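## Task

Scene 2: same stand, same spring pin with a pull knob, and the same rule that the post falls unsupported once the pin is out. Lift the post by 4 holes (roughly 10 cm) and lock it with the pin. The task fails if the post drops, and a fast lowering can fail it even while the post is held. Afterwards let go and move clear. The task fails if a robot tips over or is left leaning.

## Robot and tools

Setup: two identical Hello Robot Stretch 4 robots, r1 and r2. Each has an omni-wheel base, a lift on a mast, an arm that extends straight forward, a wrist with yaw, pitch and roll, and a two-finger gripper. Each robot is about 1.6 m tall, and the rim of its base is at most 0.23 m from its base origin. A likely split of the work is one robot holding up the post while the other pulls the knob and later lets the pin spring back. Robots can press hard against each other without any state line reporting it. Once two bases touch, even a few more millimetres of driving fails the run.

Frames: the base frame has its origin on the floor under the base centre, with x forward, y left and z up. Each robot reports in its own frames, so only camera images, lidar_m and wrist_depth_mm show where one robot is relative to the other. hand_pose is given in the base frame, at the point midway between the fingers and 0.015 m behind the fingertips, and it can be slightly off. The odometry frame is the base frame as it was at the start of the scene.

Tool execute_actions: takes actions, a list holding one action or none. An empty list only returns state and images. The action is keyed by "r1" and/or "r2". Per robot you may give:
- base: exactly one relative move measured from the base's last reported position, either translate_m (metres, forward positive, -2 to 2), strafe_m (metres, left positive, -2 to 2) or rotate_rad (radians, counter-clockwise positive, -3.2 to 3.2).
- joints: absolute targets by name, where lift_m is 0 to 1.2, arm_m is 0 to 0.55 (extension), wrist_yaw_rad is -1.134 to 4.276 (0 forward, positive left, 3.14 folded back, above 3.4 the arm may block it), wrist_pitch_rad is -1.117 to 4.259 (0 level, 1.57 pointing down), wrist_roll_rad is -1.117 to 4.259 (0 puts the fingers level, positive turns clockwise seen from behind), and gripper_m is 0 to 0.08 (finger gap). Targets outside a range are clipped and the result says so. Any other bad value or unknown key refuses the whole call.
- pace: "slow", "default", "fast" or "max". Base speed is 0.1, 0.3, 0.4 or 0.6 m/s and turning is 1 to 4 rad/s in the same order. Above lift 0.2 these caps drop.
- contact_limits: {"arm_m": x} with x from 0 (lightest) to 0.75. Default is 0.5.
- end_of_arm: "enable_torque", sent alone. It restores wrist or gripper motors that have switched off.
All motions in one action start together, and each action lasts at most 15 s. A joint or robot left out of an action can keep pushing toward its old target. The cameras argument lists which images to return. Leaving it out or passing null returns all, and [] returns none.

Other tools: wait(seconds, 0 to 10) returns state without commanding anything. zoom_image(camera, region [x0,y0,x1,y1] in pixels, at most 504x504) enlarges part of the latest image. finished_scene(scene) ends that scene for good and reports success. If any result reports a stop, the later calls in that same reply are not run.

Results: base_status and joint_status can read done, off_target (still pushing), contact_stop_at_<key> (stopped, and the lift, arm or wheels go slack), limit_stop_at_<name> (limit_stop_at_tilt means leaning over 6 degrees and everything goes slack; limit_stop_at_own_body is the self-collision guard), time_out, or torque_fault. on_its_own lists what was not commanded in this call, and its "held at" value is a target. lidar_m gives 12 distances in 30-degree sectors: 1st ahead, 4th left, 7th behind, 10th right. "-" means nothing seen or nearer than 0.25 m. wrist_depth_mm is a 7x7 grid of depths in mm. base_odometry counts wheel turns, so slip shows up as travel. If turned_by_wheels and turned_by_imu differ by more than about 0.1 rad, something was hit. base_tilt is in degrees with a fixed bias of up to about 1.5. motor_effort is percent of maximum, with the peak in brackets.

Gripping: command a gap smaller than the object. off_target afterwards means something is between the fingers. If the gripper effort stays more than about 50 away from 0, the gripper faults, goes limp and may drop what it holds.

Cautions: never release the post with the pin pulled, and lower it slowly. Avoid holding a steady heavy push, especially with the gripper high. Do not drive or turn with more than 1 kg held at arm_m above 0.2. Commanded travel differs between robots by up to about 3 cm per metre. A pressed wrist or a heavy level load (over about 2.7 kg) causes torque_fault. To unfold at the start, send lift_m 0.4 with wrist_yaw_rad 0. Finish with both grippers open and both robots backed away and level.

Each tool is called after ">>>" as name(argument=value, ...) on one line, values as JSON.

## Session

>>> execute_actions(actions=[])

Scene clock: 0.00 s.
r1.base_odometry: x=+0.000 y=+0.000 heading=+0.000 (m, m, rad; r1's odometry frame)
r1.turned_by_wheels: +0.000 (rad since the last result)
r1.turned_by_imu: +0.000 (rad since the last result)
r1.base_tilt: forward=-0.4 right=+0.0 (deg)
r1.lidar_m: 0.88 0.83 0.86 1.13 2.66 2.83 4.15 3.90 1.79 1.24 1.16 1.18
r1.base_status: not commanded
r1.joint_positions: lift_m=+0.216 arm_m=+0.003 wrist_yaw_rad=+3.243 wrist_pitch_rad=+0.016 wrist_roll_rad=-0.008 gripper_m=+0.040
r1.joint_status: not commanded
r1.motor_effort: lift_m=+19 arm_m=-1 wrist_yaw_rad=+0 wrist_pitch_rad=-7 wrist_roll_rad=-1 gripper_m=+1 wheel_0=+0 wheel_1=+0 wheel_2=+0 (%)
r1.hand_pose: x=-0.0467 y=+0.0654 z=+0.3910 quat_wxyz=(-0.051, -0.008, -0.005, +0.999) (m; r1's base frame)
r1.wrist_depth_mm: - - 131 - - - - / - - 131 - - - - / - 109 133 - - - - / 140 136 190 - - - - / 206 - - - - - - / 206 1255 136 1229 146 1336 1336 / - - - 931 - - 931
r2.base_odometry: x=+0.000 y=+0.000 heading=+0.000 (m, m, rad; r2's odometry frame)
r2.turned_by_wheels: +0.000 (rad since the last result)
r2.turned_by_imu: +0.000 (rad since the last result)
r2.base_tilt: forward=-0.2 right=-0.2 (deg)
r2.lidar_m: 1.14 0.96 0.96 1.12 1.33 1.33 1.55 2.79 6.85 3.95 3.40 1.96
r2.base_status: not commanded
r2.joint_positions: lift_m=+0.292 arm_m=-0.003 wrist_yaw_rad=+3.076 wrist_pitch_rad=+0.003 wrist_roll_rad=-0.019 gripper_m=+0.040
r2.joint_status: not commanded
r2.motor_effort: lift_m=+21 arm_m=+0 wrist_yaw_rad=-1 wrist_pitch_rad=-6 wrist_roll_rad=+1 gripper_m=+0 wheel_0=+0 wheel_1=+0 wheel_2=+0 (%)
r2.hand_pose: x=-0.0381 y=+0.1011 z=+0.4695 quat_wxyz=(+0.033, -0.002, -0.009, +0.999) (m; r2's base frame)
r2.wrist_depth_mm: - 144 - 1808 1464 1281 1118 / - 135 - 1863 1499 1281 1118 / - 129 203 1808 1499 1255 1138 / 111 143 263 1808 1537 1281 1138 / - - - 1808 1537 1281 1138 / 1808 1921 1863 1661 1430 1255 1138 / 1205 1308 - 1182 148 - 1098
pictures: r1_head_camera, r1_head_left_camera, r1_head_right_camera, r1_wrist_camera, r2_head_camera, r2_head_left_camera, r2_head_right_camera, r2_wrist_camera
camera_calibration (this result's frames):
r1_wrist_camera: T_world_to_cam=[[-0.100637, 0.994398, 0.0323332, -0.0850383], [0.0599351, 0.0384984, -0.99746, 0.436192], [-0.993116, -0.0984434, -0.0634737, 0.131339], [0, 0, 0, 1]] pos_world=[0.0957335, 0.0806986, 0.44617]
r2_wrist_camera: T_world_to_cam=[[0.044706, 0.998991, -0.00428128, -0.0840766], [-0.00305333, -0.00414891, -0.999987, 0.525566], [-0.998996, 0.0447185, 0.00286477, 0.103684], [0, 0, 0, 1]] pos_world=[0.108943, 0.0815357, 0.524902]
Images, in order (width x height): r1_head_camera 420x560, r1_head_left_camera 420x672, r1_head_right_camera 420x672, r1_wrist_camera 616x392, r2_head_camera 420x560, r2_head_left_camera 420x672, r2_head_right_camera 420x672, r2_wrist_camera 616x392.

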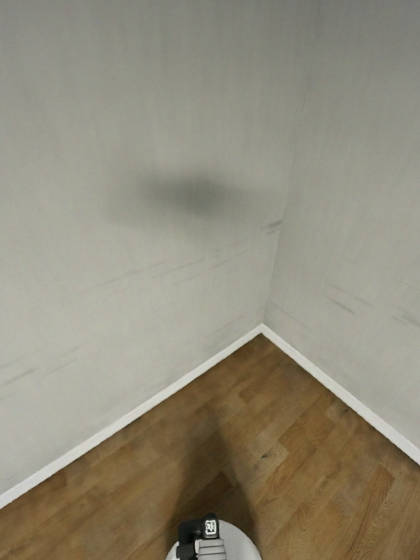

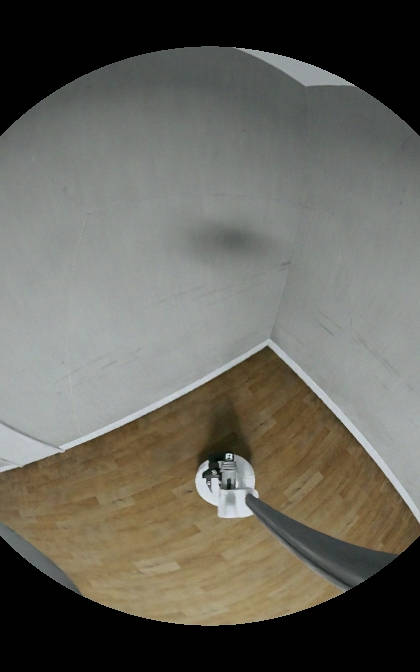

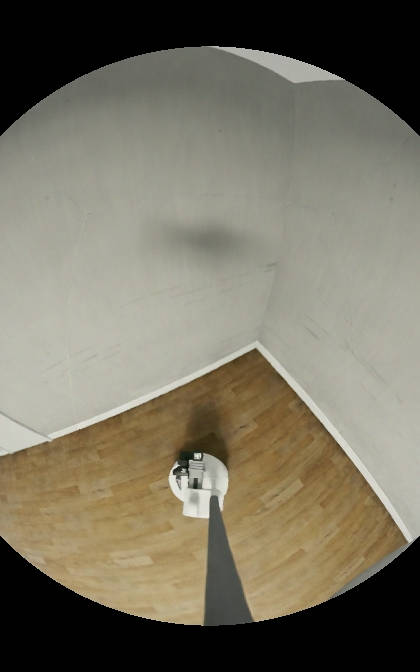

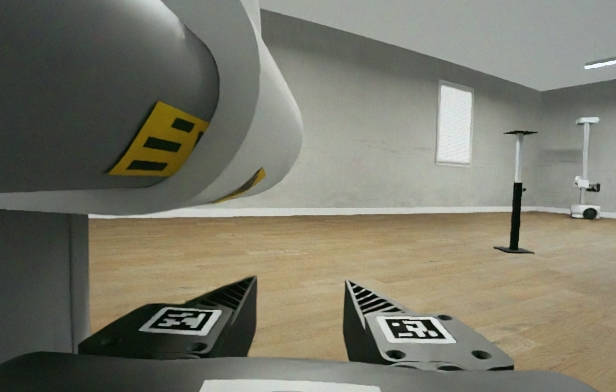

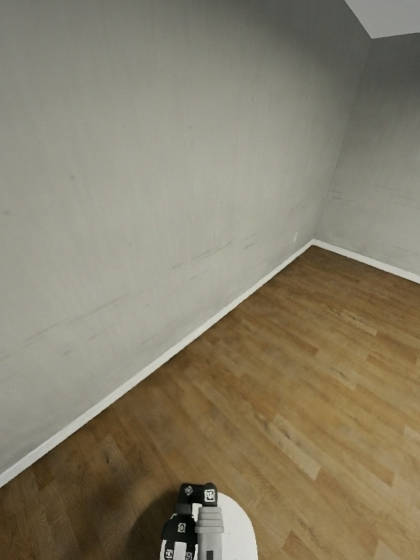

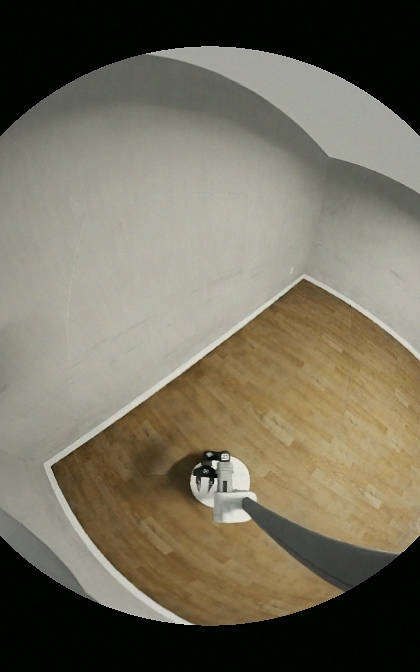

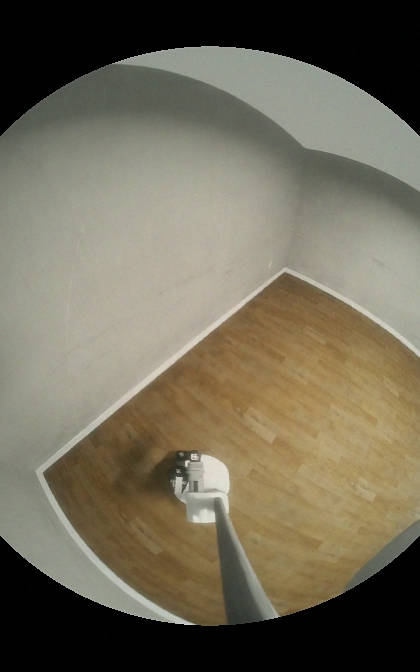

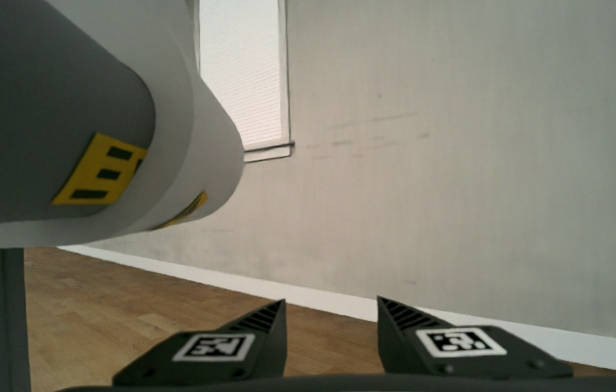

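>>> execute_actions(actions=[{"r1": {"base": {"rotate_rad": 2.71}, "joints": {"lift_m": 0.4, "wrist_yaw_rad": 0}, "pace": "max"}, "r2": {"base": {"rotate_rad": -1.75}, "joints": {"lift_m": 0.4, "wrist_yaw_rad": 0}, "pace": "max"}}], cameras=["r1_head_camera", "r2_head_camera", "r1_wrist_camera", "r2_wrist_camera"])

Scene clock: 6.73 s.
r1.base_odometry: x=+0.000 y=+0.000 heading=+2.710 (m, m, rad; r1's odometry frame)
r1.turned_by_wheels: +2.710 (rad since the last result)
r1.turned_by_imu: +2.686 (rad since the last result)
r1.base_tilt: forward=-0.5 right=+0.1 (deg)
r1.lidar_m: 2.81 4.05 3.91 1.63 1.21 1.16 1.17 0.87 0.83 0.87 1.21 3.57
r1.base_status: done
r1.joint_positions: lift_m=+0.400 arm_m=+0.003 wrist_yaw_rad=+0.000 wrist_pitch_rad=+0.016 wrist_roll_rad=-0.008 gripper_m=+0.040
r1.joint_status: all done
r1.motor_effort: lift_m=+22(26) arm_m=-1(1) wrist_yaw_rad=-2(8) wrist_pitch_rad=-7(7) wrist_roll_rad=+0(1) gripper_m=+1(1) wheel_0=+0(13) wheel_1=+0(8) wheel_2=+0(12) (%)
r1.hand_pose: x=+0.3864 y=-0.0873 z=+0.5745 quat_wxyz=(+1.000, -0.004, +0.008, +0.000) (m; r1's base frame)
r1.wrist_depth_mm: - - - - - - - / - - - - - - - / - - - - - - - / - - - - - - - / - - - - - - - / 1537 1708 136 1756 146 1756 1808 / - - - 1281 - - 1336
r2.base_odometry: x=+0.000 y=+0.000 heading=-1.750 (m, m, rad; r2's odometry frame)
r2.turned_by_wheels: -1.750 (rad since the last result)
r2.turned_by_imu: -1.721 (rad since the last result)
r2.base_tilt: forward=-0.2 right=-0.3 (deg)
r2.lidar_m: 4.43 3.43 2.82 1.24 0.98 0.95 1.06 1.34 1.32 1.43 2.09 4.22
r2.base_status: done
r2.joint_positions: lift_m=+0.400 arm_m=-0.002 wrist_yaw_rad=+0.000 wrist_pitch_rad=+0.003 wrist_roll_rad=-0.019 gripper_m=+0.040
r2.joint_status: all done
r2.motor_effort: lift_m=+25(29) arm_m=+0(1) wrist_yaw_rad=-2(8) wrist_pitch_rad=-6(7) wrist_roll_rad=+2(1) gripper_m=-1(1) wheel_0=+0(6) wheel_1=+0(11) wheel_2=+0(8) (%)
r2.hand_pose: x=+0.3811 y=-0.0873 z=+0.5773 quat_wxyz=(+1.000, -0.010, +0.002, +0.000) (m; r2's base frame)
r2.wrist_depth_mm: - - - - - - - / - - - - - - - / - - - - - - - / - - - - - - - / - - - - - - - / - - - - - 1983 1921 / 1464 1537 - 1366 149 - 1366
pictures: r1_head_camera, r1_wrist_camera, r2_head_camera, r2_wrist_camera
camera_calibration (this result's frames):
r1_wrist_camera: T_world_to_cam=[[-0.000156547, -0.999477, 0.0323334, -0.108429], [-0.0635044, -0.0322582, -0.99746, 0.640707], [0.997982, -0.00220947, -0.0634662, -0.202949], [0, 0, 0, 1]] pos_world=[0.24321, -0.0881526, 0.629705]
r2_wrist_camera: T_world_to_cam=[[0.0210552, -0.999769, -0.00428026, -0.0796334], [0.00280931, 0.00434036, -0.999987, 0.632323], [0.999774, 0.0210429, 0.00290005, -0.23324], [0, 0, 0, 1]] pos_world=[0.233087, -0.0774515, 0.63265]
Images, in order (width x height): r1_head_camera 420x560, r1_wrist_camera 616x392, r2_head_camera 420x560, r2_wrist_camera 616x392.

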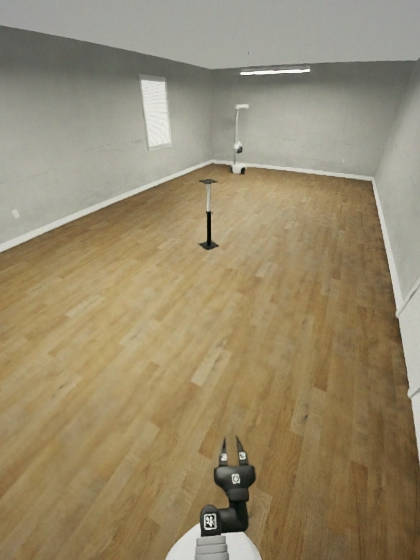

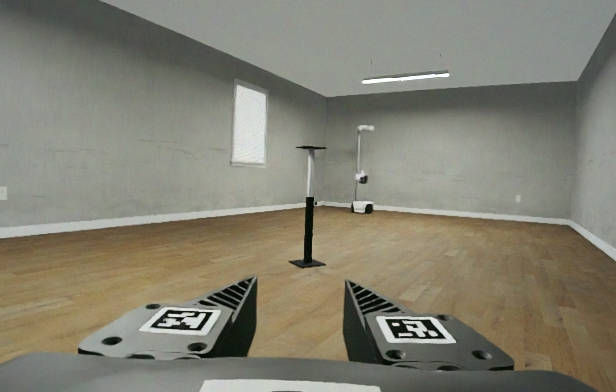

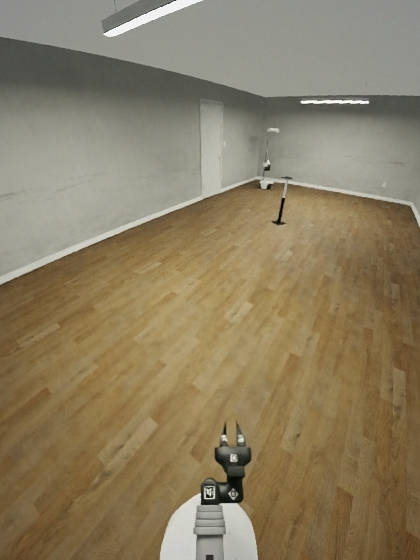

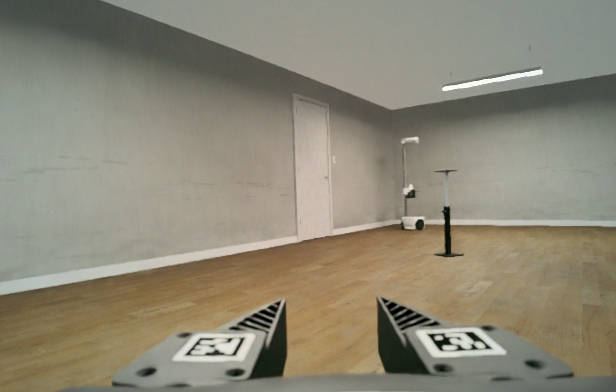

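>>> zoom_image(camera="r1_head_camera", region=[170, 165, 250, 265])

>>> zoom_image(camera="r2_head_camera", region=[240, 160, 320, 240])

Region (170, 165, 250, 265) of r1_head_camera's 420x560 image, scaled by 5.040, with more detail than that image has; it fills the left 403 columns of this view, and the rest is white.

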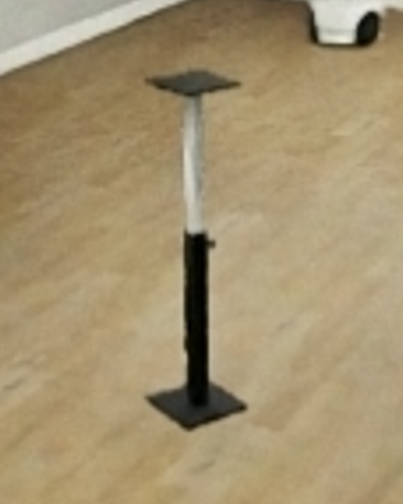

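Region (240, 160, 320, 240) of r2_head_camera's 420x560 image, scaled by 6.300, with more detail than that image has.

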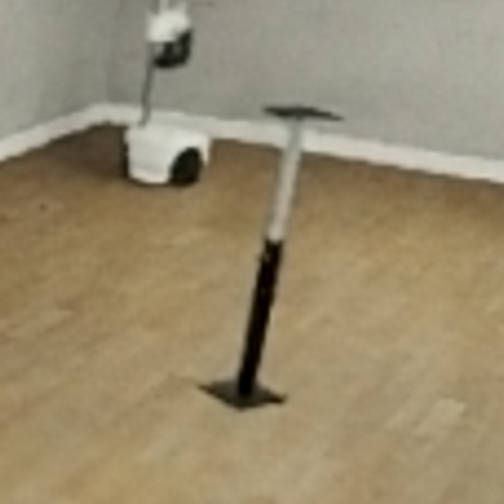

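>>> execute_actions(actions=[{"r1": {"base": {"translate_m": 1.7}, "pace": "max"}, "r2": {"base": {"translate_m": 2.0}, "pace": "max"}}], cameras=["r1_head_camera", "r2_head_camera", "r1_wrist_camera", "r2_wrist_camera"])

Scene clock: 18.37 s.
r1.base_odometry: x=-1.544 y=+0.711 heading=+2.710 (m, m, rad; r1's odometry frame)
r1.turned_by_wheels: +0.000 (rad since the last result)
r1.turned_by_imu: -0.006 (rad since the last result)
r1.base_tilt: forward=-0.5 right=-0.1 (deg)
r1.lidar_m: 1.06 3.12 3.02 3.16 2.70 2.61 2.41 1.76 1.66 1.75 2.49 3.20
r1.base_status: done
r1.joint_positions: lift_m=+0.400 arm_m=+0.003 wrist_yaw_rad=+0.000 wrist_pitch_rad=+0.016 wrist_roll_rad=-0.008 gripper_m=+0.040
r1.joint_status: not commanded
r1.motor_effort: lift_m=+22(22) arm_m=-1(1) wrist_yaw_rad=-2(0) wrist_pitch_rad=-8(6) wrist_roll_rad=-1(1) gripper_m=+1(1) wheel_0=-1(12) wheel_1=+0(8) wheel_2=+1(12) (%)
r1.hand_pose: x=+0.3864 y=-0.0874 z=+0.5745 quat_wxyz=(+1.000, -0.004, +0.008, +0.000) (m; r1's base frame)
r1.wrist_depth_mm: - - - - - - - / - - - - - - - / - - - - - - - / - - - - - - - / - - - - - - - / 1537 1756 136 1618 146 1808 1756 / - - - 1281 - - 1281
r2.base_odometry: x=-0.356 y=-1.968 heading=-1.750 (m, m, rad; r2's odometry frame)
r2.turned_by_wheels: +0.000 (rad since the last result)
r2.turned_by_imu: -0.003 (rad since the last result)
r2.base_tilt: forward=-0.1 right=-0.3 (deg)
r2.lidar_m: 2.92 2.27 2.24 2.39 2.62 2.57 2.78 2.54 2.45 2.69 3.96 2.39
r2.base_status: done
r2.joint_positions: lift_m=+0.400 arm_m=-0.002 wrist_yaw_rad=+0.000 wrist_pitch_rad=+0.003 wrist_roll_rad=-0.019 gripper_m=+0.040
r2.joint_status: not commanded
r2.motor_effort: lift_m=+24(24) arm_m=+0(1) wrist_yaw_rad=-1(2) wrist_pitch_rad=-6(6) wrist_roll_rad=+1(1) gripper_m=+0(1) wheel_0=+0(7) wheel_1=+0(9) wheel_2=+0(13) (%)
r2.hand_pose: x=+0.3811 y=-0.0874 z=+0.5774 quat_wxyz=(+1.000, -0.010, +0.002, +0.000) (m; r2's base frame)
r2.wrist_depth_mm: 1863 - - - - - - / 1863 - - - - - - / 1863 - - - - - - / 1863 - - - - - - / 1863 - - - - - - / 1808 - - - - 1921 1921 / 1499 1499 - 1397 149 - 1366
pictures: r1_head_camera, r1_wrist_camera, r2_head_camera, r2_wrist_camera
camera_calibration (this result's frames):
r1_wrist_camera: T_world_to_cam=[[-0.000467712, -0.999477, 0.0323335, -0.108375], [-0.0635146, -0.0322385, -0.99746, 0.640709], [0.997981, -0.00252017, -0.0634663, -0.202949], [0, 0, 0, 1]] pos_world=[0.243183, -0.0881742, 0.629705]
r2_wrist_camera: T_world_to_cam=[[0.0207579, -0.999775, -0.00428019, -0.0795829], [0.00280821, 0.0043394, -0.999987, 0.632432], [0.999781, 0.0207456, 0.00289766, -0.233239], [0, 0, 0, 1]] pos_world=[0.233064, -0.0774707, 0.632758]
Images, in order (width x height): r1_head_camera 420x560, r1_wrist_camera 616x392, r2_head_camera 420x560, r2_wrist_camera 616x392.

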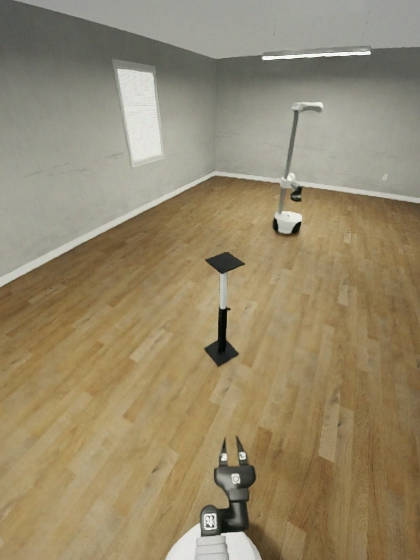

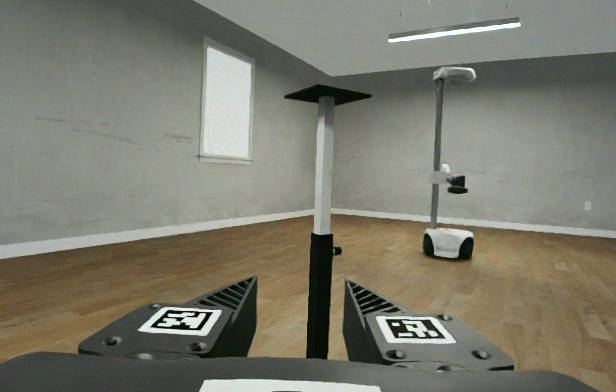

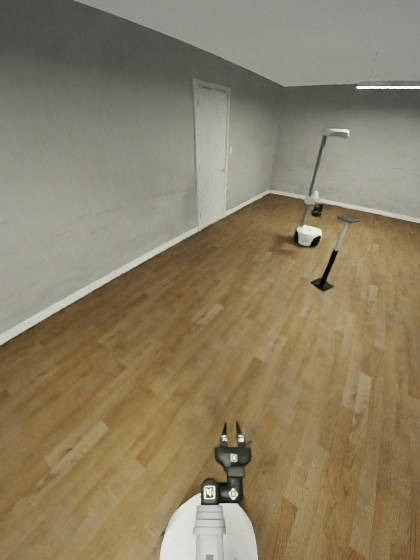

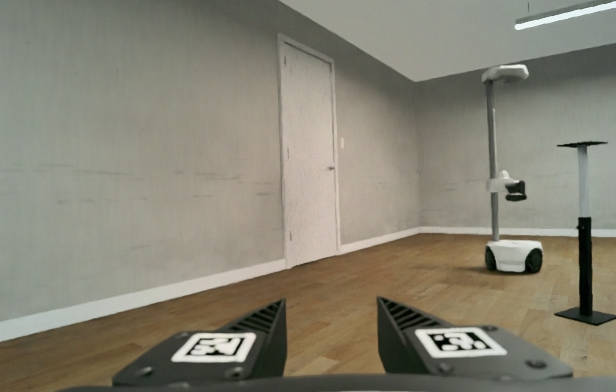

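>>> zoom_image(camera="r1_head_camera", region=[160, 240, 290, 380])

>>> zoom_image(camera="r2_head_camera", region=[280, 200, 380, 300])

Region (160, 240, 290, 380) of r1_head_camera's 420x560 image, scaled by 3.600, with more detail than that image has; it fills the left 468 columns of this view, and the rest is white.

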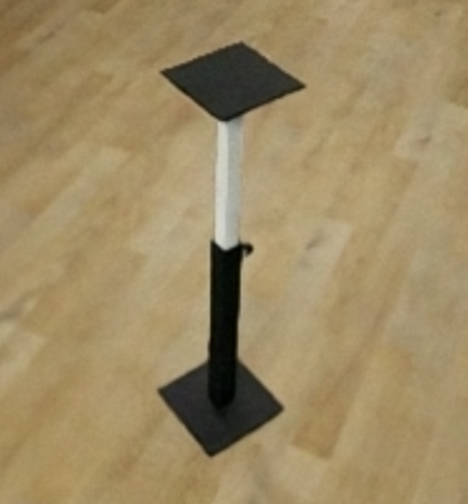

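Region (280, 200, 380, 300) of r2_head_camera's 420x560 image, scaled by 5.040, with more detail than that image has.

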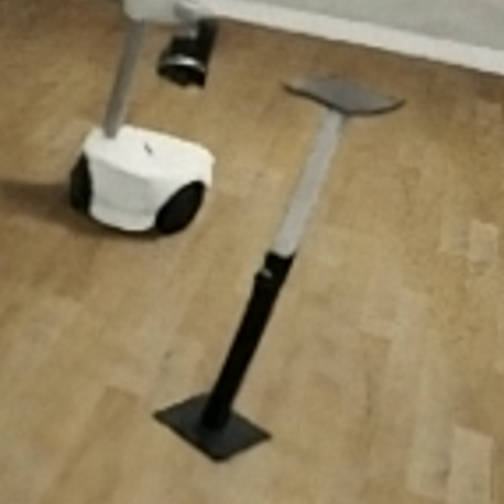

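>>> execute_actions(actions=[{"r1": {"base": {"rotate_rad": 0.535}, "joints": {"gripper_m": 0.08}, "pace": "max"}, "r2": {"base": {"rotate_rad": -0.398}, "joints": {"lift_m": 0.28, "gripper_m": 0.06}, "pace": "max"}}], cameras=[])

>>> execute_actions(actions=[{"r1": {"base": {"strafe_m": -0.64}, "joints": {"lift_m": 0.53}, "pace": "fast"}, "r2": {"base": {"translate_m": 1.9}, "pace": "max"}}], cameras=[])

>>> execute_actions(actions=[{"r1": {"base": {"translate_m": 0.3}, "pace": "fast"}, "r2": {"base": {"rotate_rad": -0.705}, "pace": "fast"}}], cameras=["r1_head_camera", "r2_head_camera", "r1_wrist_camera", "r2_wrist_camera"])

Scene clock: 53.00 s.
r1.base_odometry: x=-1.544 y=+0.711 heading=-3.038 (m, m, rad; r1's odometry frame)
r1.turned_by_wheels: +0.535 (rad since the last result)
r1.turned_by_imu: +0.529 (rad since the last result)
r1.base_tilt: forward=-0.4 right=-0.1 (deg)
r1.lidar_m: 3.11 3.01 3.18 2.67 2.62 2.36 1.76 1.65 1.79 2.53 3.18 1.09
r1.base_status: done
r1.joint_positions: lift_m=+0.400 arm_m=+0.003 wrist_yaw_rad=+0.000 wrist_pitch_rad=+0.016 wrist_roll_rad=-0.008 gripper_m=+0.080
r1.joint_status: all done
r1.motor_effort: lift_m=+22(22) arm_m=-1(1) wrist_yaw_rad=-1(0) wrist_pitch_rad=-7(7) wrist_roll_rad=-1(1) gripper_m=+2(4) wheel_0=+0(11) wheel_1=+0(8) wheel_2=+2(8) (%)
r1.hand_pose: x=+0.3864 y=-0.0874 z=+0.5745 quat_wxyz=(+1.000, -0.004, +0.008, +0.000) (m; r1's base frame)
r1.wrist_depth_mm: - - - - - - - / - - - - - - - / - - - - - - - / - - - - - - - / - - - - - - - / 1708 131 1430 1756 1499 1863 1756 / - - 1281 1336 146 - -
r2.base_odometry: x=-0.356 y=-1.968 heading=-2.148 (m, m, rad; r2's odometry frame)
r2.turned_by_wheels: -0.398 (rad since the last result)
r2.turned_by_imu: -0.392 (rad since the last result)
r2.base_tilt: forward=-0.1 right=-0.3 (deg)
r2.lidar_m: 2.39 2.67 2.25 2.20 2.53 2.59 2.60 2.95 2.48 2.45 2.81 4.73
r2.base_status: done
r2.joint_positions: lift_m=+0.280 arm_m=-0.002 wrist_yaw_rad=+0.000 wrist_pitch_rad=+0.003 wrist_roll_rad=-0.019 gripper_m=+0.060
r2.joint_status: all done
r2.motor_effort: lift_m=+17(20) arm_m=+0(1) wrist_yaw_rad=+0(0) wrist_pitch_rad=-7(7) wrist_roll_rad=+1(2) gripper_m=+1(4) wheel_0=+0(8) wheel_1=+1(9) wheel_2=+0(7) (%)
r2.hand_pose: x=+0.3811 y=-0.0875 z=+0.4578 quat_wxyz=(+1.000, -0.010, +0.002, +0.000) (m; r2's base frame)
r2.wrist_depth_mm: - - - - - - - / - - - - - - - / - - - - - - - / - - - - - - - / - - - - - - - / 1808 1808 1708 1708 1661 1618 1537 / 1229 1229 116 1229 1118 - -
pictures: none
No camera images: the call's "cameras" was empty. Leave "cameras" out to get every camera's image.

Scene clock: 57.87 s.
r1.base_odometry: x=-1.610 y=+1.348 heading=-3.038 (m, m, rad; r1's odometry frame)
r1.turned_by_wheels: +0.000 (rad since the last result)
r1.turned_by_imu: -0.002 (rad since the last result)
r1.base_tilt: forward=-0.5 right=+0.0 (deg)
r1.lidar_m: 0.83 3.32 3.48 3.28 3.17 1.97 1.41 1.36 1.47 2.11 1.01 0.84
r1.base_status: done
r1.joint_positions: lift_m=+0.530 arm_m=+0.003 wrist_yaw_rad=+0.000 wrist_pitch_rad=+0.016 wrist_roll_rad=-0.008 gripper_m=+0.080
r1.joint_status: all done
r1.motor_effort: lift_m=+23(25) arm_m=-1(1) wrist_yaw_rad=-1(0) wrist_pitch_rad=-7(7) wrist_roll_rad=+1(1) gripper_m=+2(4) wheel_0=-1(9) wheel_1=+2(12) wheel_2=+1(2) (%)
r1.hand_pose: x=+0.3864 y=-0.0874 z=+0.7044 quat_wxyz=(+1.000, -0.004, +0.008, +0.000) (m; r1's base frame)
r1.wrist_depth_mm: - - - - - - - / - - - - - - - / - - - - - - - / - - - - - - - / - - - - - - - / - 131 1756 - 1808 - - / - - 1537 1537 146 - -
r2.base_odometry: x=-1.393 y=-3.560 heading=-2.148 (m, m, rad; r2's odometry frame)
r2.turned_by_wheels: +0.000 (rad since the last result)
r2.turned_by_imu: -0.002 (rad since the last result)
r2.base_tilt: forward=-0.1 right=-0.3 (deg)
r2.lidar_m: 0.84 1.14 1.81 1.80 2.09 3.44 - 3.46 2.92 2.93 0.63 0.61
r2.base_status: done
r2.joint_positions: lift_m=+0.280 arm_m=-0.002 wrist_yaw_rad=+0.000 wrist_pitch_rad=+0.003 wrist_roll_rad=-0.019 gripper_m=+0.060
r2.joint_status: not commanded
r2.motor_effort: lift_m=+20(19) arm_m=-1(1) wrist_yaw_rad=-1(1) wrist_pitch_rad=-6(7) wrist_roll_rad=+1(1) gripper_m=+1(2) wheel_0=+0(8) wheel_1=+0(8) wheel_2=+0(14) (%)
r2.hand_pose: x=+0.3811 y=-0.0874 z=+0.4577 quat_wxyz=(+1.000, -0.010, +0.002, +0.000) (m; r2's base frame)
r2.wrist_depth_mm: - - - - - - - / - - 917 820 - - - / - - - - - - - / - - - - - - - / 1921 - - - - - - / 1808 1756 917 1576 1661 1576 1537 / 1229 1229 116 878 1118 - -
pictures: none
No camera images: the call's "cameras" was empty. Leave "cameras" out to get every camera's image.

Scene clock: 59.93 s.
r1.base_odometry: x=-1.909 y=+1.317 heading=-3.038 (m, m, rad; r1's odometry frame)
r1.turned_by_wheels: +0.000 (rad since the last result)
r1.turned_by_imu: -0.002 (rad since the last result)
r1.base_tilt: forward=-0.5 right=-0.1 (deg)
r1.lidar_m: 0.54 3.05 3.22 3.44 3.31 2.33 1.71 1.65 1.72 2.48 0.77 0.75
r1.base_status: done
r1.joint_positions: lift_m=+0.530 arm_m=+0.003 wrist_yaw_rad=+0.000 wrist_pitch_rad=+0.016 wrist_roll_rad=-0.008 gripper_m=+0.080
r1.joint_status: not commanded
r1.motor_effort: lift_m=+23(23) arm_m=-1(1) wrist_yaw_rad=+0(0) wrist_pitch_rad=-6(7) wrist_roll_rad=+0(1) gripper_m=+3(2) wheel_0=-1(7) wheel_1=+0(8) wheel_2=+1(12) (%)
r1.hand_pose: x=+0.3864 y=-0.0874 z=+0.7044 quat_wxyz=(+1.000, -0.004, +0.008, +0.000) (m; r1's base frame)
r1.wrist_depth_mm: - - - - - - - / - - - - - - - / - - - 452 - - - / - - - - - - - / - - - - - - - / - 132 1808 1921 1808 - - / - - 1499 1618 146 - -
r2.base_odometry: x=-1.393 y=-3.560 heading=-2.853 (m, m, rad; r2's odometry frame)
r2.turned_by_wheels: -0.705 (rad since the last result)
r2.turned_by_imu: -0.694 (rad since the last result)
r2.base_tilt: forward=-0.1 right=-0.3 (deg)
r2.lidar_m: 0.62 0.68 0.90 1.85 1.80 1.93 2.74 4.42 3.92 3.01 2.88 3.06
r2.base_status: done
r2.joint_positions: lift_m=+0.280 arm_m=-0.002 wrist_yaw_rad=+0.000 wrist_pitch_rad=+0.003 wrist_roll_rad=-0.019 gripper_m=+0.060
r2.joint_status: not commanded
r2.motor_effort: lift_m=+19(19) arm_m=+0(0) wrist_yaw_rad=+0(2) wrist_pitch_rad=-6(6) wrist_roll_rad=+1(1) gripper_m=+2(3) wheel_0=-2(6) wheel_1=-1(8) wheel_2=-2(8) (%)
r2.hand_pose: x=+0.3811 y=-0.0875 z=+0.4577 quat_wxyz=(+1.000, -0.010, +0.002, +0.000) (m; r2's base frame)
r2.wrist_depth_mm: 512 - - - - - - / 530 - - - - - - / - - - - - - - / - - - - - - - / - - - - - - - / 1756 1808 1708 1397 1661 1576 1576 / 788 1255 116 1098 1098 - -
pictures: r1_head_camera, r1_wrist_camera, r2_head_camera, r2_wrist_camera
camera_calibration (this result's frames):
r1_wrist_camera: T_world_to_cam=[[-0.000517204, -0.999477, 0.0323332, -0.112567], [-0.0635161, -0.0322351, -0.99746, 0.770289], [0.997981, -0.00256957, -0.0634662, -0.194706], [0, 0, 0, 1]] pos_world=[0.24318, -0.0881777, 0.759615]
r2_wrist_camera: T_world_to_cam=[[0.0204907, -0.999781, -0.00428089, -0.0800498], [0.00277263, 0.0043386, -0.999987, 0.512791], [0.999786, 0.0204785, 0.00286092, -0.232881], [0, 0, 0, 1]] pos_world=[0.233049, -0.077488, 0.513107]
Images, in order (width x height): r1_head_camera 420x560, r1_wrist_camera 616x392, r2_head_camera 420x560, r2_wrist_camera 616x392.

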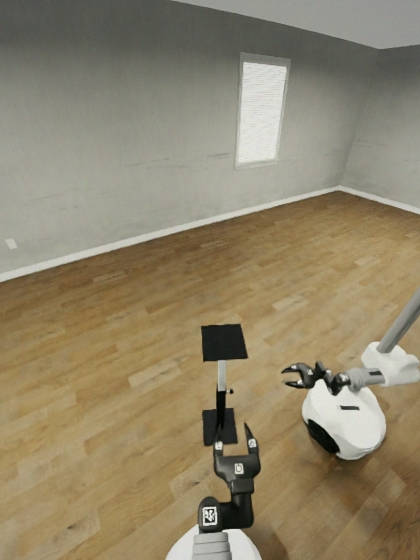

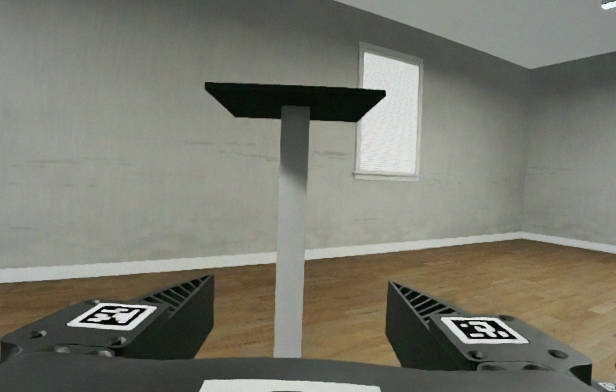

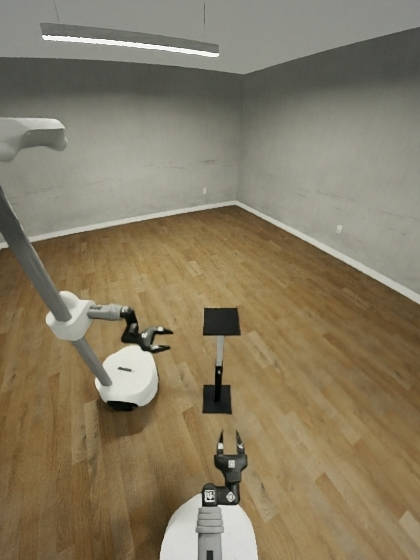

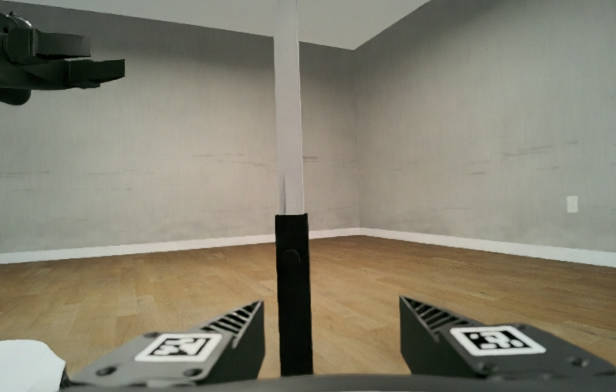

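>>> execute_actions(actions=[{"r1": {"base": {"strafe_m": 0.01}, "joints": {"lift_m": 0.51, "arm_m": 0.08}, "pace": "fast"}, "r2": {"base": {"strafe_m": 0.035}, "joints": {"arm_m": 0.08}, "pace": "fast"}}], cameras=[])

>>> execute_actions(actions=[{"r1": {"base": {"translate_m": 0.1}, "pace": "fast"}, "r2": {"base": {"translate_m": 0.13}, "pace": "fast"}}], cameras=["r1_wrist_camera", "r2_wrist_camera"])

Scene clock: 74.43 s.
r1.base_odometry: x=-1.908 y=+1.306 heading=-3.038 (m, m, rad; r1's odometry frame)
r1.turned_by_wheels: +0.000 (rad since the last result)
r1.turned_by_imu: -0.001 (rad since the last result)
r1.base_tilt: forward=-0.5 right=+0.0 (deg)
r1.lidar_m: 0.54 3.04 3.21 3.40 3.30 2.33 1.69 1.64 1.76 2.45 0.77 0.57
r1.base_status: done
r1.joint_positions: lift_m=+0.510 arm_m=+0.079 wrist_yaw_rad=+0.000 wrist_pitch_rad=+0.016 wrist_roll_rad=-0.008 gripper_m=+0.080
r1.joint_status: all done
r1.motor_effort: lift_m=+15(20) arm_m=+6(6) wrist_yaw_rad=+0(1) wrist_pitch_rad=-7(7) wrist_roll_rad=+0(1) gripper_m=+2(2) wheel_0=+2(7) wheel_1=-1(9) wheel_2=+0(1) (%)
r1.hand_pose: x=+0.4625 y=-0.0874 z=+0.6851 quat_wxyz=(+1.000, -0.004, +0.008, +0.000) (m; r1's base frame)
r1.wrist_depth_mm: - - 272 - - - - / - - - 307 - - - / - - - - - - - / - - - - - - - / - - - - - - - / - 131 1708 1708 1756 - - / - - 1464 1499 146 - -
r2.base_odometry: x=-1.383 y=-3.594 heading=-2.853 (m, m, rad; r2's odometry frame)
r2.turned_by_wheels: +0.000 (rad since the last result)
r2.turned_by_imu: -0.001 (rad since the last result)
r2.base_tilt: forward=-0.1 right=-0.3 (deg)
r2.lidar_m: 0.57 0.69 0.93 1.82 1.76 1.92 2.73 4.42 3.98 3.02 2.93 3.11
r2.base_status: done
r2.joint_positions: lift_m=+0.280 arm_m=+0.078 wrist_yaw_rad=+0.000 wrist_pitch_rad=+0.003 wrist_roll_rad=-0.019 gripper_m=+0.060
r2.joint_status: all done
r2.motor_effort: lift_m=+19(19) arm_m=+8(8) wrist_yaw_rad=-2(0) wrist_pitch_rad=-6(6) wrist_roll_rad=+1(1) gripper_m=+0(2) wheel_0=+1(9) wheel_1=+0(11) wheel_2=+0(1) (%)
r2.hand_pose: x=+0.4621 y=-0.0874 z=+0.4577 quat_wxyz=(+1.000, -0.010, +0.001, +0.000) (m; r2's base frame)
r2.wrist_depth_mm: 353 375 - - - - - / 488 - - - - - - / - - - - - - - / - - - - - - - / - - - - - - - / 1756 1756 1708 1430 1661 1618 1537 / 1138 1229 116 1098 1098 - -
pictures: none
No camera images: the call's "cameras" was empty. Leave "cameras" out to get every camera's image.

Scene clock: 75.87 s.
r1.base_odometry: x=-2.007 y=+1.296 heading=-3.038 (m, m, rad; r1's odometry frame)
r1.turned_by_wheels: +0.000 (rad since the last result)
r1.turned_by_imu: -0.001 (rad since the last result)
r1.base_tilt: forward=-0.4 right=+0.0 (deg)
r1.lidar_m: 0.44 2.95 3.11 3.48 3.35 2.49 1.80 1.76 1.85 2.60 0.59 0.47
r1.base_status: done
r1.joint_positions: lift_m=+0.510 arm_m=+0.079 wrist_yaw_rad=+0.000 wrist_pitch_rad=+0.016 wrist_roll_rad=-0.008 gripper_m=+0.080
r1.joint_status: not commanded
r1.motor_effort: lift_m=+15(15) arm_m=+6(6) wrist_yaw_rad=+0(1) wrist_pitch_rad=-7(7) wrist_roll_rad=+1(0) gripper_m=+2(2) wheel_0=-1(4) wheel_1=+1(7) wheel_2=+0(9) (%)
r1.hand_pose: x=+0.4625 y=-0.0874 z=+0.6851 quat_wxyz=(+1.000, -0.004, +0.008, +0.000) (m; r1's base frame)
r1.wrist_depth_mm: - - 247 208 229 - - / - - - 210 - - - / - - - 211 - - - / - - - 213 - - - / - - - 215 - - - / - 131 1708 217 1756 - - / - - 1464 218 146 - -
r2.base_odometry: x=-1.507 y=-3.631 heading=-2.853 (m, m, rad; r2's odometry frame)
r2.turned_by_wheels: +0.000 (rad since the last result)
r2.turned_by_imu: -0.001 (rad since the last result)
r2.base_tilt: forward=-0.1 right=-0.3 (deg)
r2.lidar_m: 0.50 0.58 0.70 1.90 1.83 1.95 2.81 4.53 3.87 2.94 2.87 0.57
r2.base_status: done
r2.joint_positions: lift_m=+0.280 arm_m=+0.079 wrist_yaw_rad=+0.000 wrist_pitch_rad=+0.003 wrist_roll_rad=-0.019 gripper_m=+0.060
r2.joint_status: not commanded
r2.motor_effort: lift_m=+19(19) arm_m=+8(8) wrist_yaw_rad=-2(2) wrist_pitch_rad=-6(6) wrist_roll_rad=+1(1) gripper_m=+3(1) wheel_0=+0(5) wheel_1=+1(7) wheel_2=+0(8) (%)
r2.hand_pose: x=+0.4621 y=-0.0874 z=+0.4577 quat_wxyz=(+1.000, -0.010, +0.001, +0.000) (m; r2's base frame)
r2.wrist_depth_mm: 340 - - 265 - - - / - - - 264 - - - / - - - - - - - / - - - - - - - / - - - 256 - - - / 1808 1756 1756 256 1618 1576 1576 / 1255 1229 116 654 1118 - -
pictures: r1_wrist_camera, r2_wrist_camera
camera_calibration (this result's frames):
r1_wrist_camera: T_world_to_cam=[[-0.000372926, -0.999477, 0.0323332, -0.111938], [-0.0635648, -0.0322442, -0.997457, 0.755852], [0.997978, -0.00242723, -0.0635196, -0.27185], [0, 0, 0, 1]] pos_world=[0.319304, -0.0881678, 0.740281]
r2_wrist_camera: T_world_to_cam=[[0.0208018, -0.999774, -0.00427992, -0.0817881], [0.00281782, 0.00433945, -0.999987, 0.512555], [0.99978, 0.0207894, 0.00290746, -0.313908], [0, 0, 0, 1]] pos_world=[0.314096, -0.0774679, 0.51311]
Images, in order (width x height): r1_wrist_camera 616x392, r2_wrist_camera 616x392.

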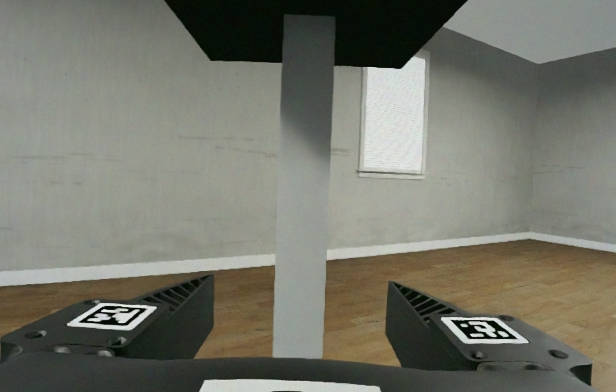

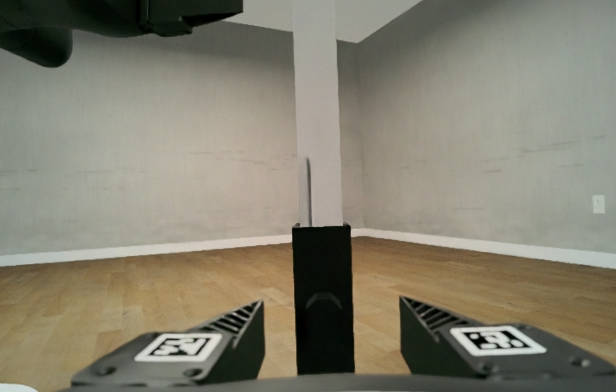

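>>> execute_actions(actions=[{"r1": {"joints": {"arm_m": 0.17}}, "r2": {"joints": {"arm_m": 0.14, "lift_m": 0.267}}}], cameras=["r1_wrist_camera", "r2_wrist_camera"])

Scene clock: 86.77 s.
r1.base_odometry: x=-2.007 y=+1.296 heading=-3.038 (m, m, rad; r1's odometry frame)
r1.turned_by_wheels: +0.000 (rad since the last result)
r1.turned_by_imu: -0.001 (rad since the last result)
r1.base_tilt: forward=-0.5 right=+0.0 (deg)
r1.lidar_m: 0.42 2.95 3.10 3.48 3.35 2.49 1.80 1.74 1.88 2.59 0.60 0.48
r1.base_status: not commanded
r1.joint_positions: lift_m=+0.510 arm_m=+0.169 wrist_yaw_rad=+0.000 wrist_pitch_rad=+0.016 wrist_roll_rad=-0.008 gripper_m=+0.080
r1.joint_status: all done
r1.motor_effort: lift_m=+15(15) arm_m=+6(7) wrist_yaw_rad=+0(0) wrist_pitch_rad=-7(7) wrist_roll_rad=+0(1) gripper_m=+2(3) wheel_0=-1(1) wheel_1=+0(1) wheel_2=+0(0) (%)
r1.hand_pose: x=+0.5525 y=-0.0874 z=+0.6851 quat_wxyz=(+1.000, -0.004, +0.008, +0.000) (m; r1's base frame)
r1.wrist_depth_mm: - - - 120 - - - / - - - 121 - - - / - - - 122 - - - / - - - 123 - - - / - - - 124 - - - / - 131 156 125 1756 - - / - - 1464 126 147 - -
r2.base_odometry: x=-1.507 y=-3.631 heading=-2.853 (m, m, rad; r2's odometry frame)
r2.turned_by_wheels: +0.000 (rad since the last result)
r2.turned_by_imu: -0.001 (rad since the last result)
r2.base_tilt: forward=-0.1 right=-0.3 (deg)
r2.lidar_m: 0.48 0.59 0.71 1.86 1.82 1.92 2.81 4.54 3.91 2.96 2.88 0.51
r2.base_status: not commanded
r2.joint_positions: lift_m=+0.267 arm_m=+0.138 wrist_yaw_rad=+0.000 wrist_pitch_rad=+0.003 wrist_roll_rad=-0.019 gripper_m=+0.060
r2.joint_status: all done
r2.motor_effort: lift_m=+16(17) arm_m=+8(9) wrist_yaw_rad=-1(1) wrist_pitch_rad=-6(6) wrist_roll_rad=+2(1) gripper_m=+0(1) wheel_0=+0(0) wheel_1=+1(1) wheel_2=+0(0) (%)
r2.hand_pose: x=+0.5221 y=-0.0874 z=+0.4450 quat_wxyz=(+1.000, -0.010, +0.002, +0.000) (m; r2's base frame)
r2.wrist_depth_mm: - - - 206 - - - / - - - 205 - - - / - - - 205 - - - / - - - 205 - - - / - - - 196 - - - / 1708 1708 1756 196 1464 1499 1464 / 1205 1229 116 196 196 - -
pictures: r1_wrist_camera, r2_wrist_camera
camera_calibration (this result's frames):
r1_wrist_camera: T_world_to_cam=[[-0.000460637, -0.999477, 0.0323333, -0.111875], [-0.0635677, -0.0322387, -0.997457, 0.76157], [0.997977, -0.00251482, -0.0635196, -0.361601], [0, 0, 0, 1]] pos_world=[0.40923, -0.0881739, 0.740281]
r2_wrist_camera: T_world_to_cam=[[0.0207865, -0.999775, -0.00428066, -0.0830844], [0.00277996, 0.00433937, -0.999987, 0.499663], [0.99978, 0.0207743, 0.00286953, -0.373781], [0, 0, 0, 1]] pos_world=[0.374036, -0.0774689, 0.500374]
Images, in order (width x height): r1_wrist_camera 616x392, r2_wrist_camera 616x392.

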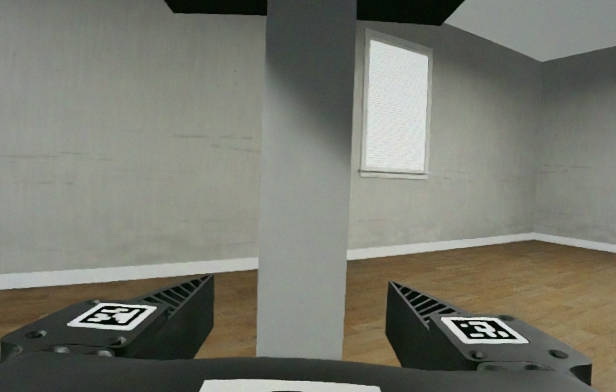

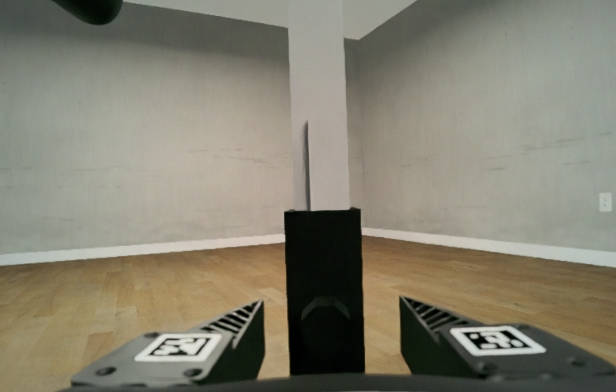

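>>> execute_actions(actions=[{"r1": {"joints": {"gripper_m": 0.0}}, "r2": {"joints": {"arm_m": 0.168}, "base": {"strafe_m": 0.003}}}], cameras=[])

>>> execute_actions(actions=[{"r2": {"joints": {"gripper_m": 0.0}}, "r1": {"joints": {"lift_m": 0.515}, "pace": "slow"}}], cameras=["r1_wrist_camera", "r2_wrist_camera"])

Scene clock: 92.10 s.
r1.base_odometry: x=-2.007 y=+1.296 heading=-3.038 (m, m, rad; r1's odometry frame)
r1.turned_by_wheels: +0.000 (rad since the last result)
r1.turned_by_imu: -0.001 (rad since the last result)
r1.base_tilt: forward=-0.5 right=-0.1 (deg)
r1.lidar_m: 0.43 2.96 3.12 3.47 3.35 2.49 1.77 1.75 1.86 2.61 0.58 0.49
r1.base_status: not commanded
r1.joint_positions: lift_m=+0.510 arm_m=+0.169 wrist_yaw_rad=+0.001 wrist_pitch_rad=+0.016 wrist_roll_rad=-0.007 gripper_m=+0.029
r1.joint_status: gripper_m off_target (ended at +0.029, target +0.000)
r1.on_its_own: gripper_m is held at +0.023, not at your +0.000, by its contact guard: the fingers met something
r1.motor_effort: lift_m=+15(15) arm_m=+6(6) wrist_yaw_rad=-1(3) wrist_pitch_rad=-7(7) wrist_roll_rad=-3(3) gripper_m=-41(40) wheel_0=-1(1) wheel_1=+0(0) wheel_2=+0(0) (%)
r1.hand_pose: x=+0.5525 y=-0.0872 z=+0.6851 quat_wxyz=(+1.000, -0.004, +0.008, +0.000) (m; r1's base frame)
r1.wrist_depth_mm: - - - 120 - - - / - - - 121 - - - / - - - 122 - - - / - - - 123 - - - / - - - 124 - - - / 1808 1921 125 125 - - - / - - - 126 - 1537 1499
r2.base_odometry: x=-1.507 y=-3.634 heading=-2.853 (m, m, rad; r2's odometry frame)
r2.turned_by_wheels: +0.000 (rad since the last result)
r2.turned_by_imu: -0.001 (rad since the last result)
r2.base_tilt: forward=-0.1 right=-0.3 (deg)
r2.lidar_m: 0.48 0.58 0.71 1.91 1.85 1.96 2.80 4.54 3.93 2.96 2.88 0.53
r2.base_status: done
r2.joint_positions: lift_m=+0.267 arm_m=+0.166 wrist_yaw_rad=+0.000 wrist_pitch_rad=+0.003 wrist_roll_rad=-0.019 gripper_m=+0.060
r2.joint_status: all done
r2.motor_effort: lift_m=+16(16) arm_m=+9(9) wrist_yaw_rad=-2(1) wrist_pitch_rad=-6(6) wrist_roll_rad=+1(1) gripper_m=+2(2) wheel_0=+1(6) wheel_1=+0(6) wheel_2=+0(1) (%)
r2.hand_pose: x=+0.5501 y=-0.0874 z=+0.4450 quat_wxyz=(+1.000, -0.010, +0.002, +0.000) (m; r2's base frame)
r2.wrist_depth_mm: - - - 177 - - - / - - - 177 - - - / - - - 177 - - - / - - - 177 - - - / - - - 168 - - - / 1708 1708 1708 168 167 1576 1499 / 1205 1205 116 152 147 - -
pictures: none
No camera images: the call's "cameras" was empty. Leave "cameras" out to get every camera's image.

Scene clock: 93.17 s.
r1.base_odometry: x=-2.007 y=+1.296 heading=-3.038 (m, m, rad; r1's odometry frame)
r1.turned_by_wheels: +0.000 (rad since the last result)
r1.turned_by_imu: +0.000 (rad since the last result)
r1.base_tilt: forward=-0.5 right=-0.1 (deg)
r1.lidar_m: 0.43 2.96 3.13 3.49 3.35 2.49 1.80 1.75 1.86 2.59 0.58 0.48
r1.base_status: not commanded
r1.joint_positions: lift_m=+0.514 arm_m=+0.169 wrist_yaw_rad=+0.001 wrist_pitch_rad=+0.021 wrist_roll_rad=-0.007 gripper_m=+0.029
r1.joint_status: all done
r1.on_its_own: gripper_m is held at +0.023, not at your +0.000, by its contact guard: the fingers met something
r1.motor_effort: lift_m=+27(28) arm_m=+5(6) wrist_yaw_rad=-3(3) wrist_pitch_rad=-21(21) wrist_roll_rad=-4(4) gripper_m=-40(42) wheel_0=-1(1) wheel_1=+0(0) wheel_2=+0(0) (%)
r1.hand_pose: x=+0.5527 y=-0.0871 z=+0.6881 quat_wxyz=(+1.000, -0.004, +0.010, +0.001) (m; r1's base frame)
r1.wrist_depth_mm: - - - 119 - - - / - - - 120 - - - / - - - 121 - - - / - - - 122 - - - / - - - 124 - - - / 1808 1808 125 125 - - - / - - - 126 - 1537 1499
r2.base_odometry: x=-1.507 y=-3.634 heading=-2.853 (m, m, rad; r2's odometry frame)
r2.turned_by_wheels: +0.000 (rad since the last result)
r2.turned_by_imu: +0.000 (rad since the last result)
r2.base_tilt: forward=-0.1 right=-0.3 (deg)
r2.lidar_m: 0.48 0.58 0.72 1.89 1.82 1.96 2.78 4.55 3.91 2.98 2.89 0.53
r2.base_status: not commanded
r2.joint_positions: lift_m=+0.267 arm_m=+0.167 wrist_yaw_rad=-0.001 wrist_pitch_rad=+0.003 wrist_roll_rad=-0.018 gripper_m=+0.019
r2.joint_status: gripper_m off_target (ended at +0.019, target +0.000)
r2.on_its_own: gripper_m is held at +0.015, not at your +0.000, by its contact guard: the fingers met something
r2.motor_effort: lift_m=+16(16) arm_m=+8(8) wrist_yaw_rad=+1(2) wrist_pitch_rad=-6(6) wrist_roll_rad=-1(1) gripper_m=-40(41) wheel_0=+1(1) wheel_1=+0(0) wheel_2=-1(1) (%)
r2.hand_pose: x=+0.5500 y=-0.0876 z=+0.4450 quat_wxyz=(+1.000, -0.009, +0.002, +0.000) (m; r2's base frame)
r2.wrist_depth_mm: - - - 177 - - - / - - - 177 - - - / - - - 177 - - - / - - - 178 - - - / - - - 168 - - - / 1708 1708 1708 167 167 1537 1499 / 1160 1229 - 132 - - 1042
pictures: r1_wrist_camera, r2_wrist_camera
camera_calibration (this result's frames):
r1_wrist_camera: T_world_to_cam=[[0.000862534, -0.99951, 0.0312994, -0.111741], [-0.0680627, -0.0312855, -0.99719, 0.767009], [0.997681, -0.00127021, -0.0680563, -0.358217], [0, 0, 0, 1]] pos_world=[0.409687, -0.0881451, 0.743973]
r2_wrist_camera: T_world_to_cam=[[0.0198573, -0.99979, -0.00509319, -0.0829919], [0.00279021, 0.00514959, -0.999983, 0.499651], [0.999799, 0.0198427, 0.00289188, -0.401859], [0, 0, 0, 1]] pos_world=[0.402032, -0.0775734, 0.500382]
Images, in order (width x height): r1_wrist_camera 616x392, r2_wrist_camera 616x392.

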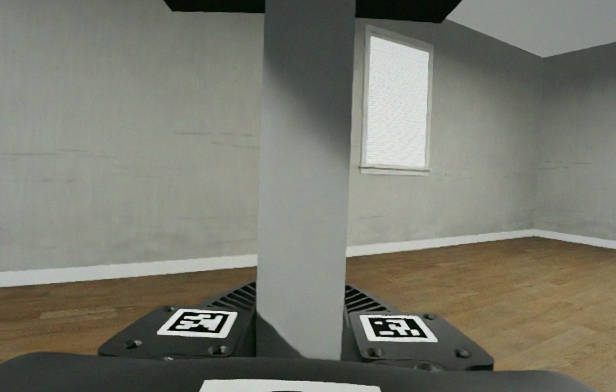

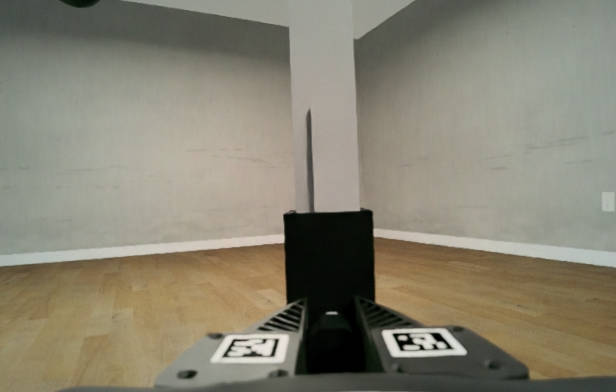

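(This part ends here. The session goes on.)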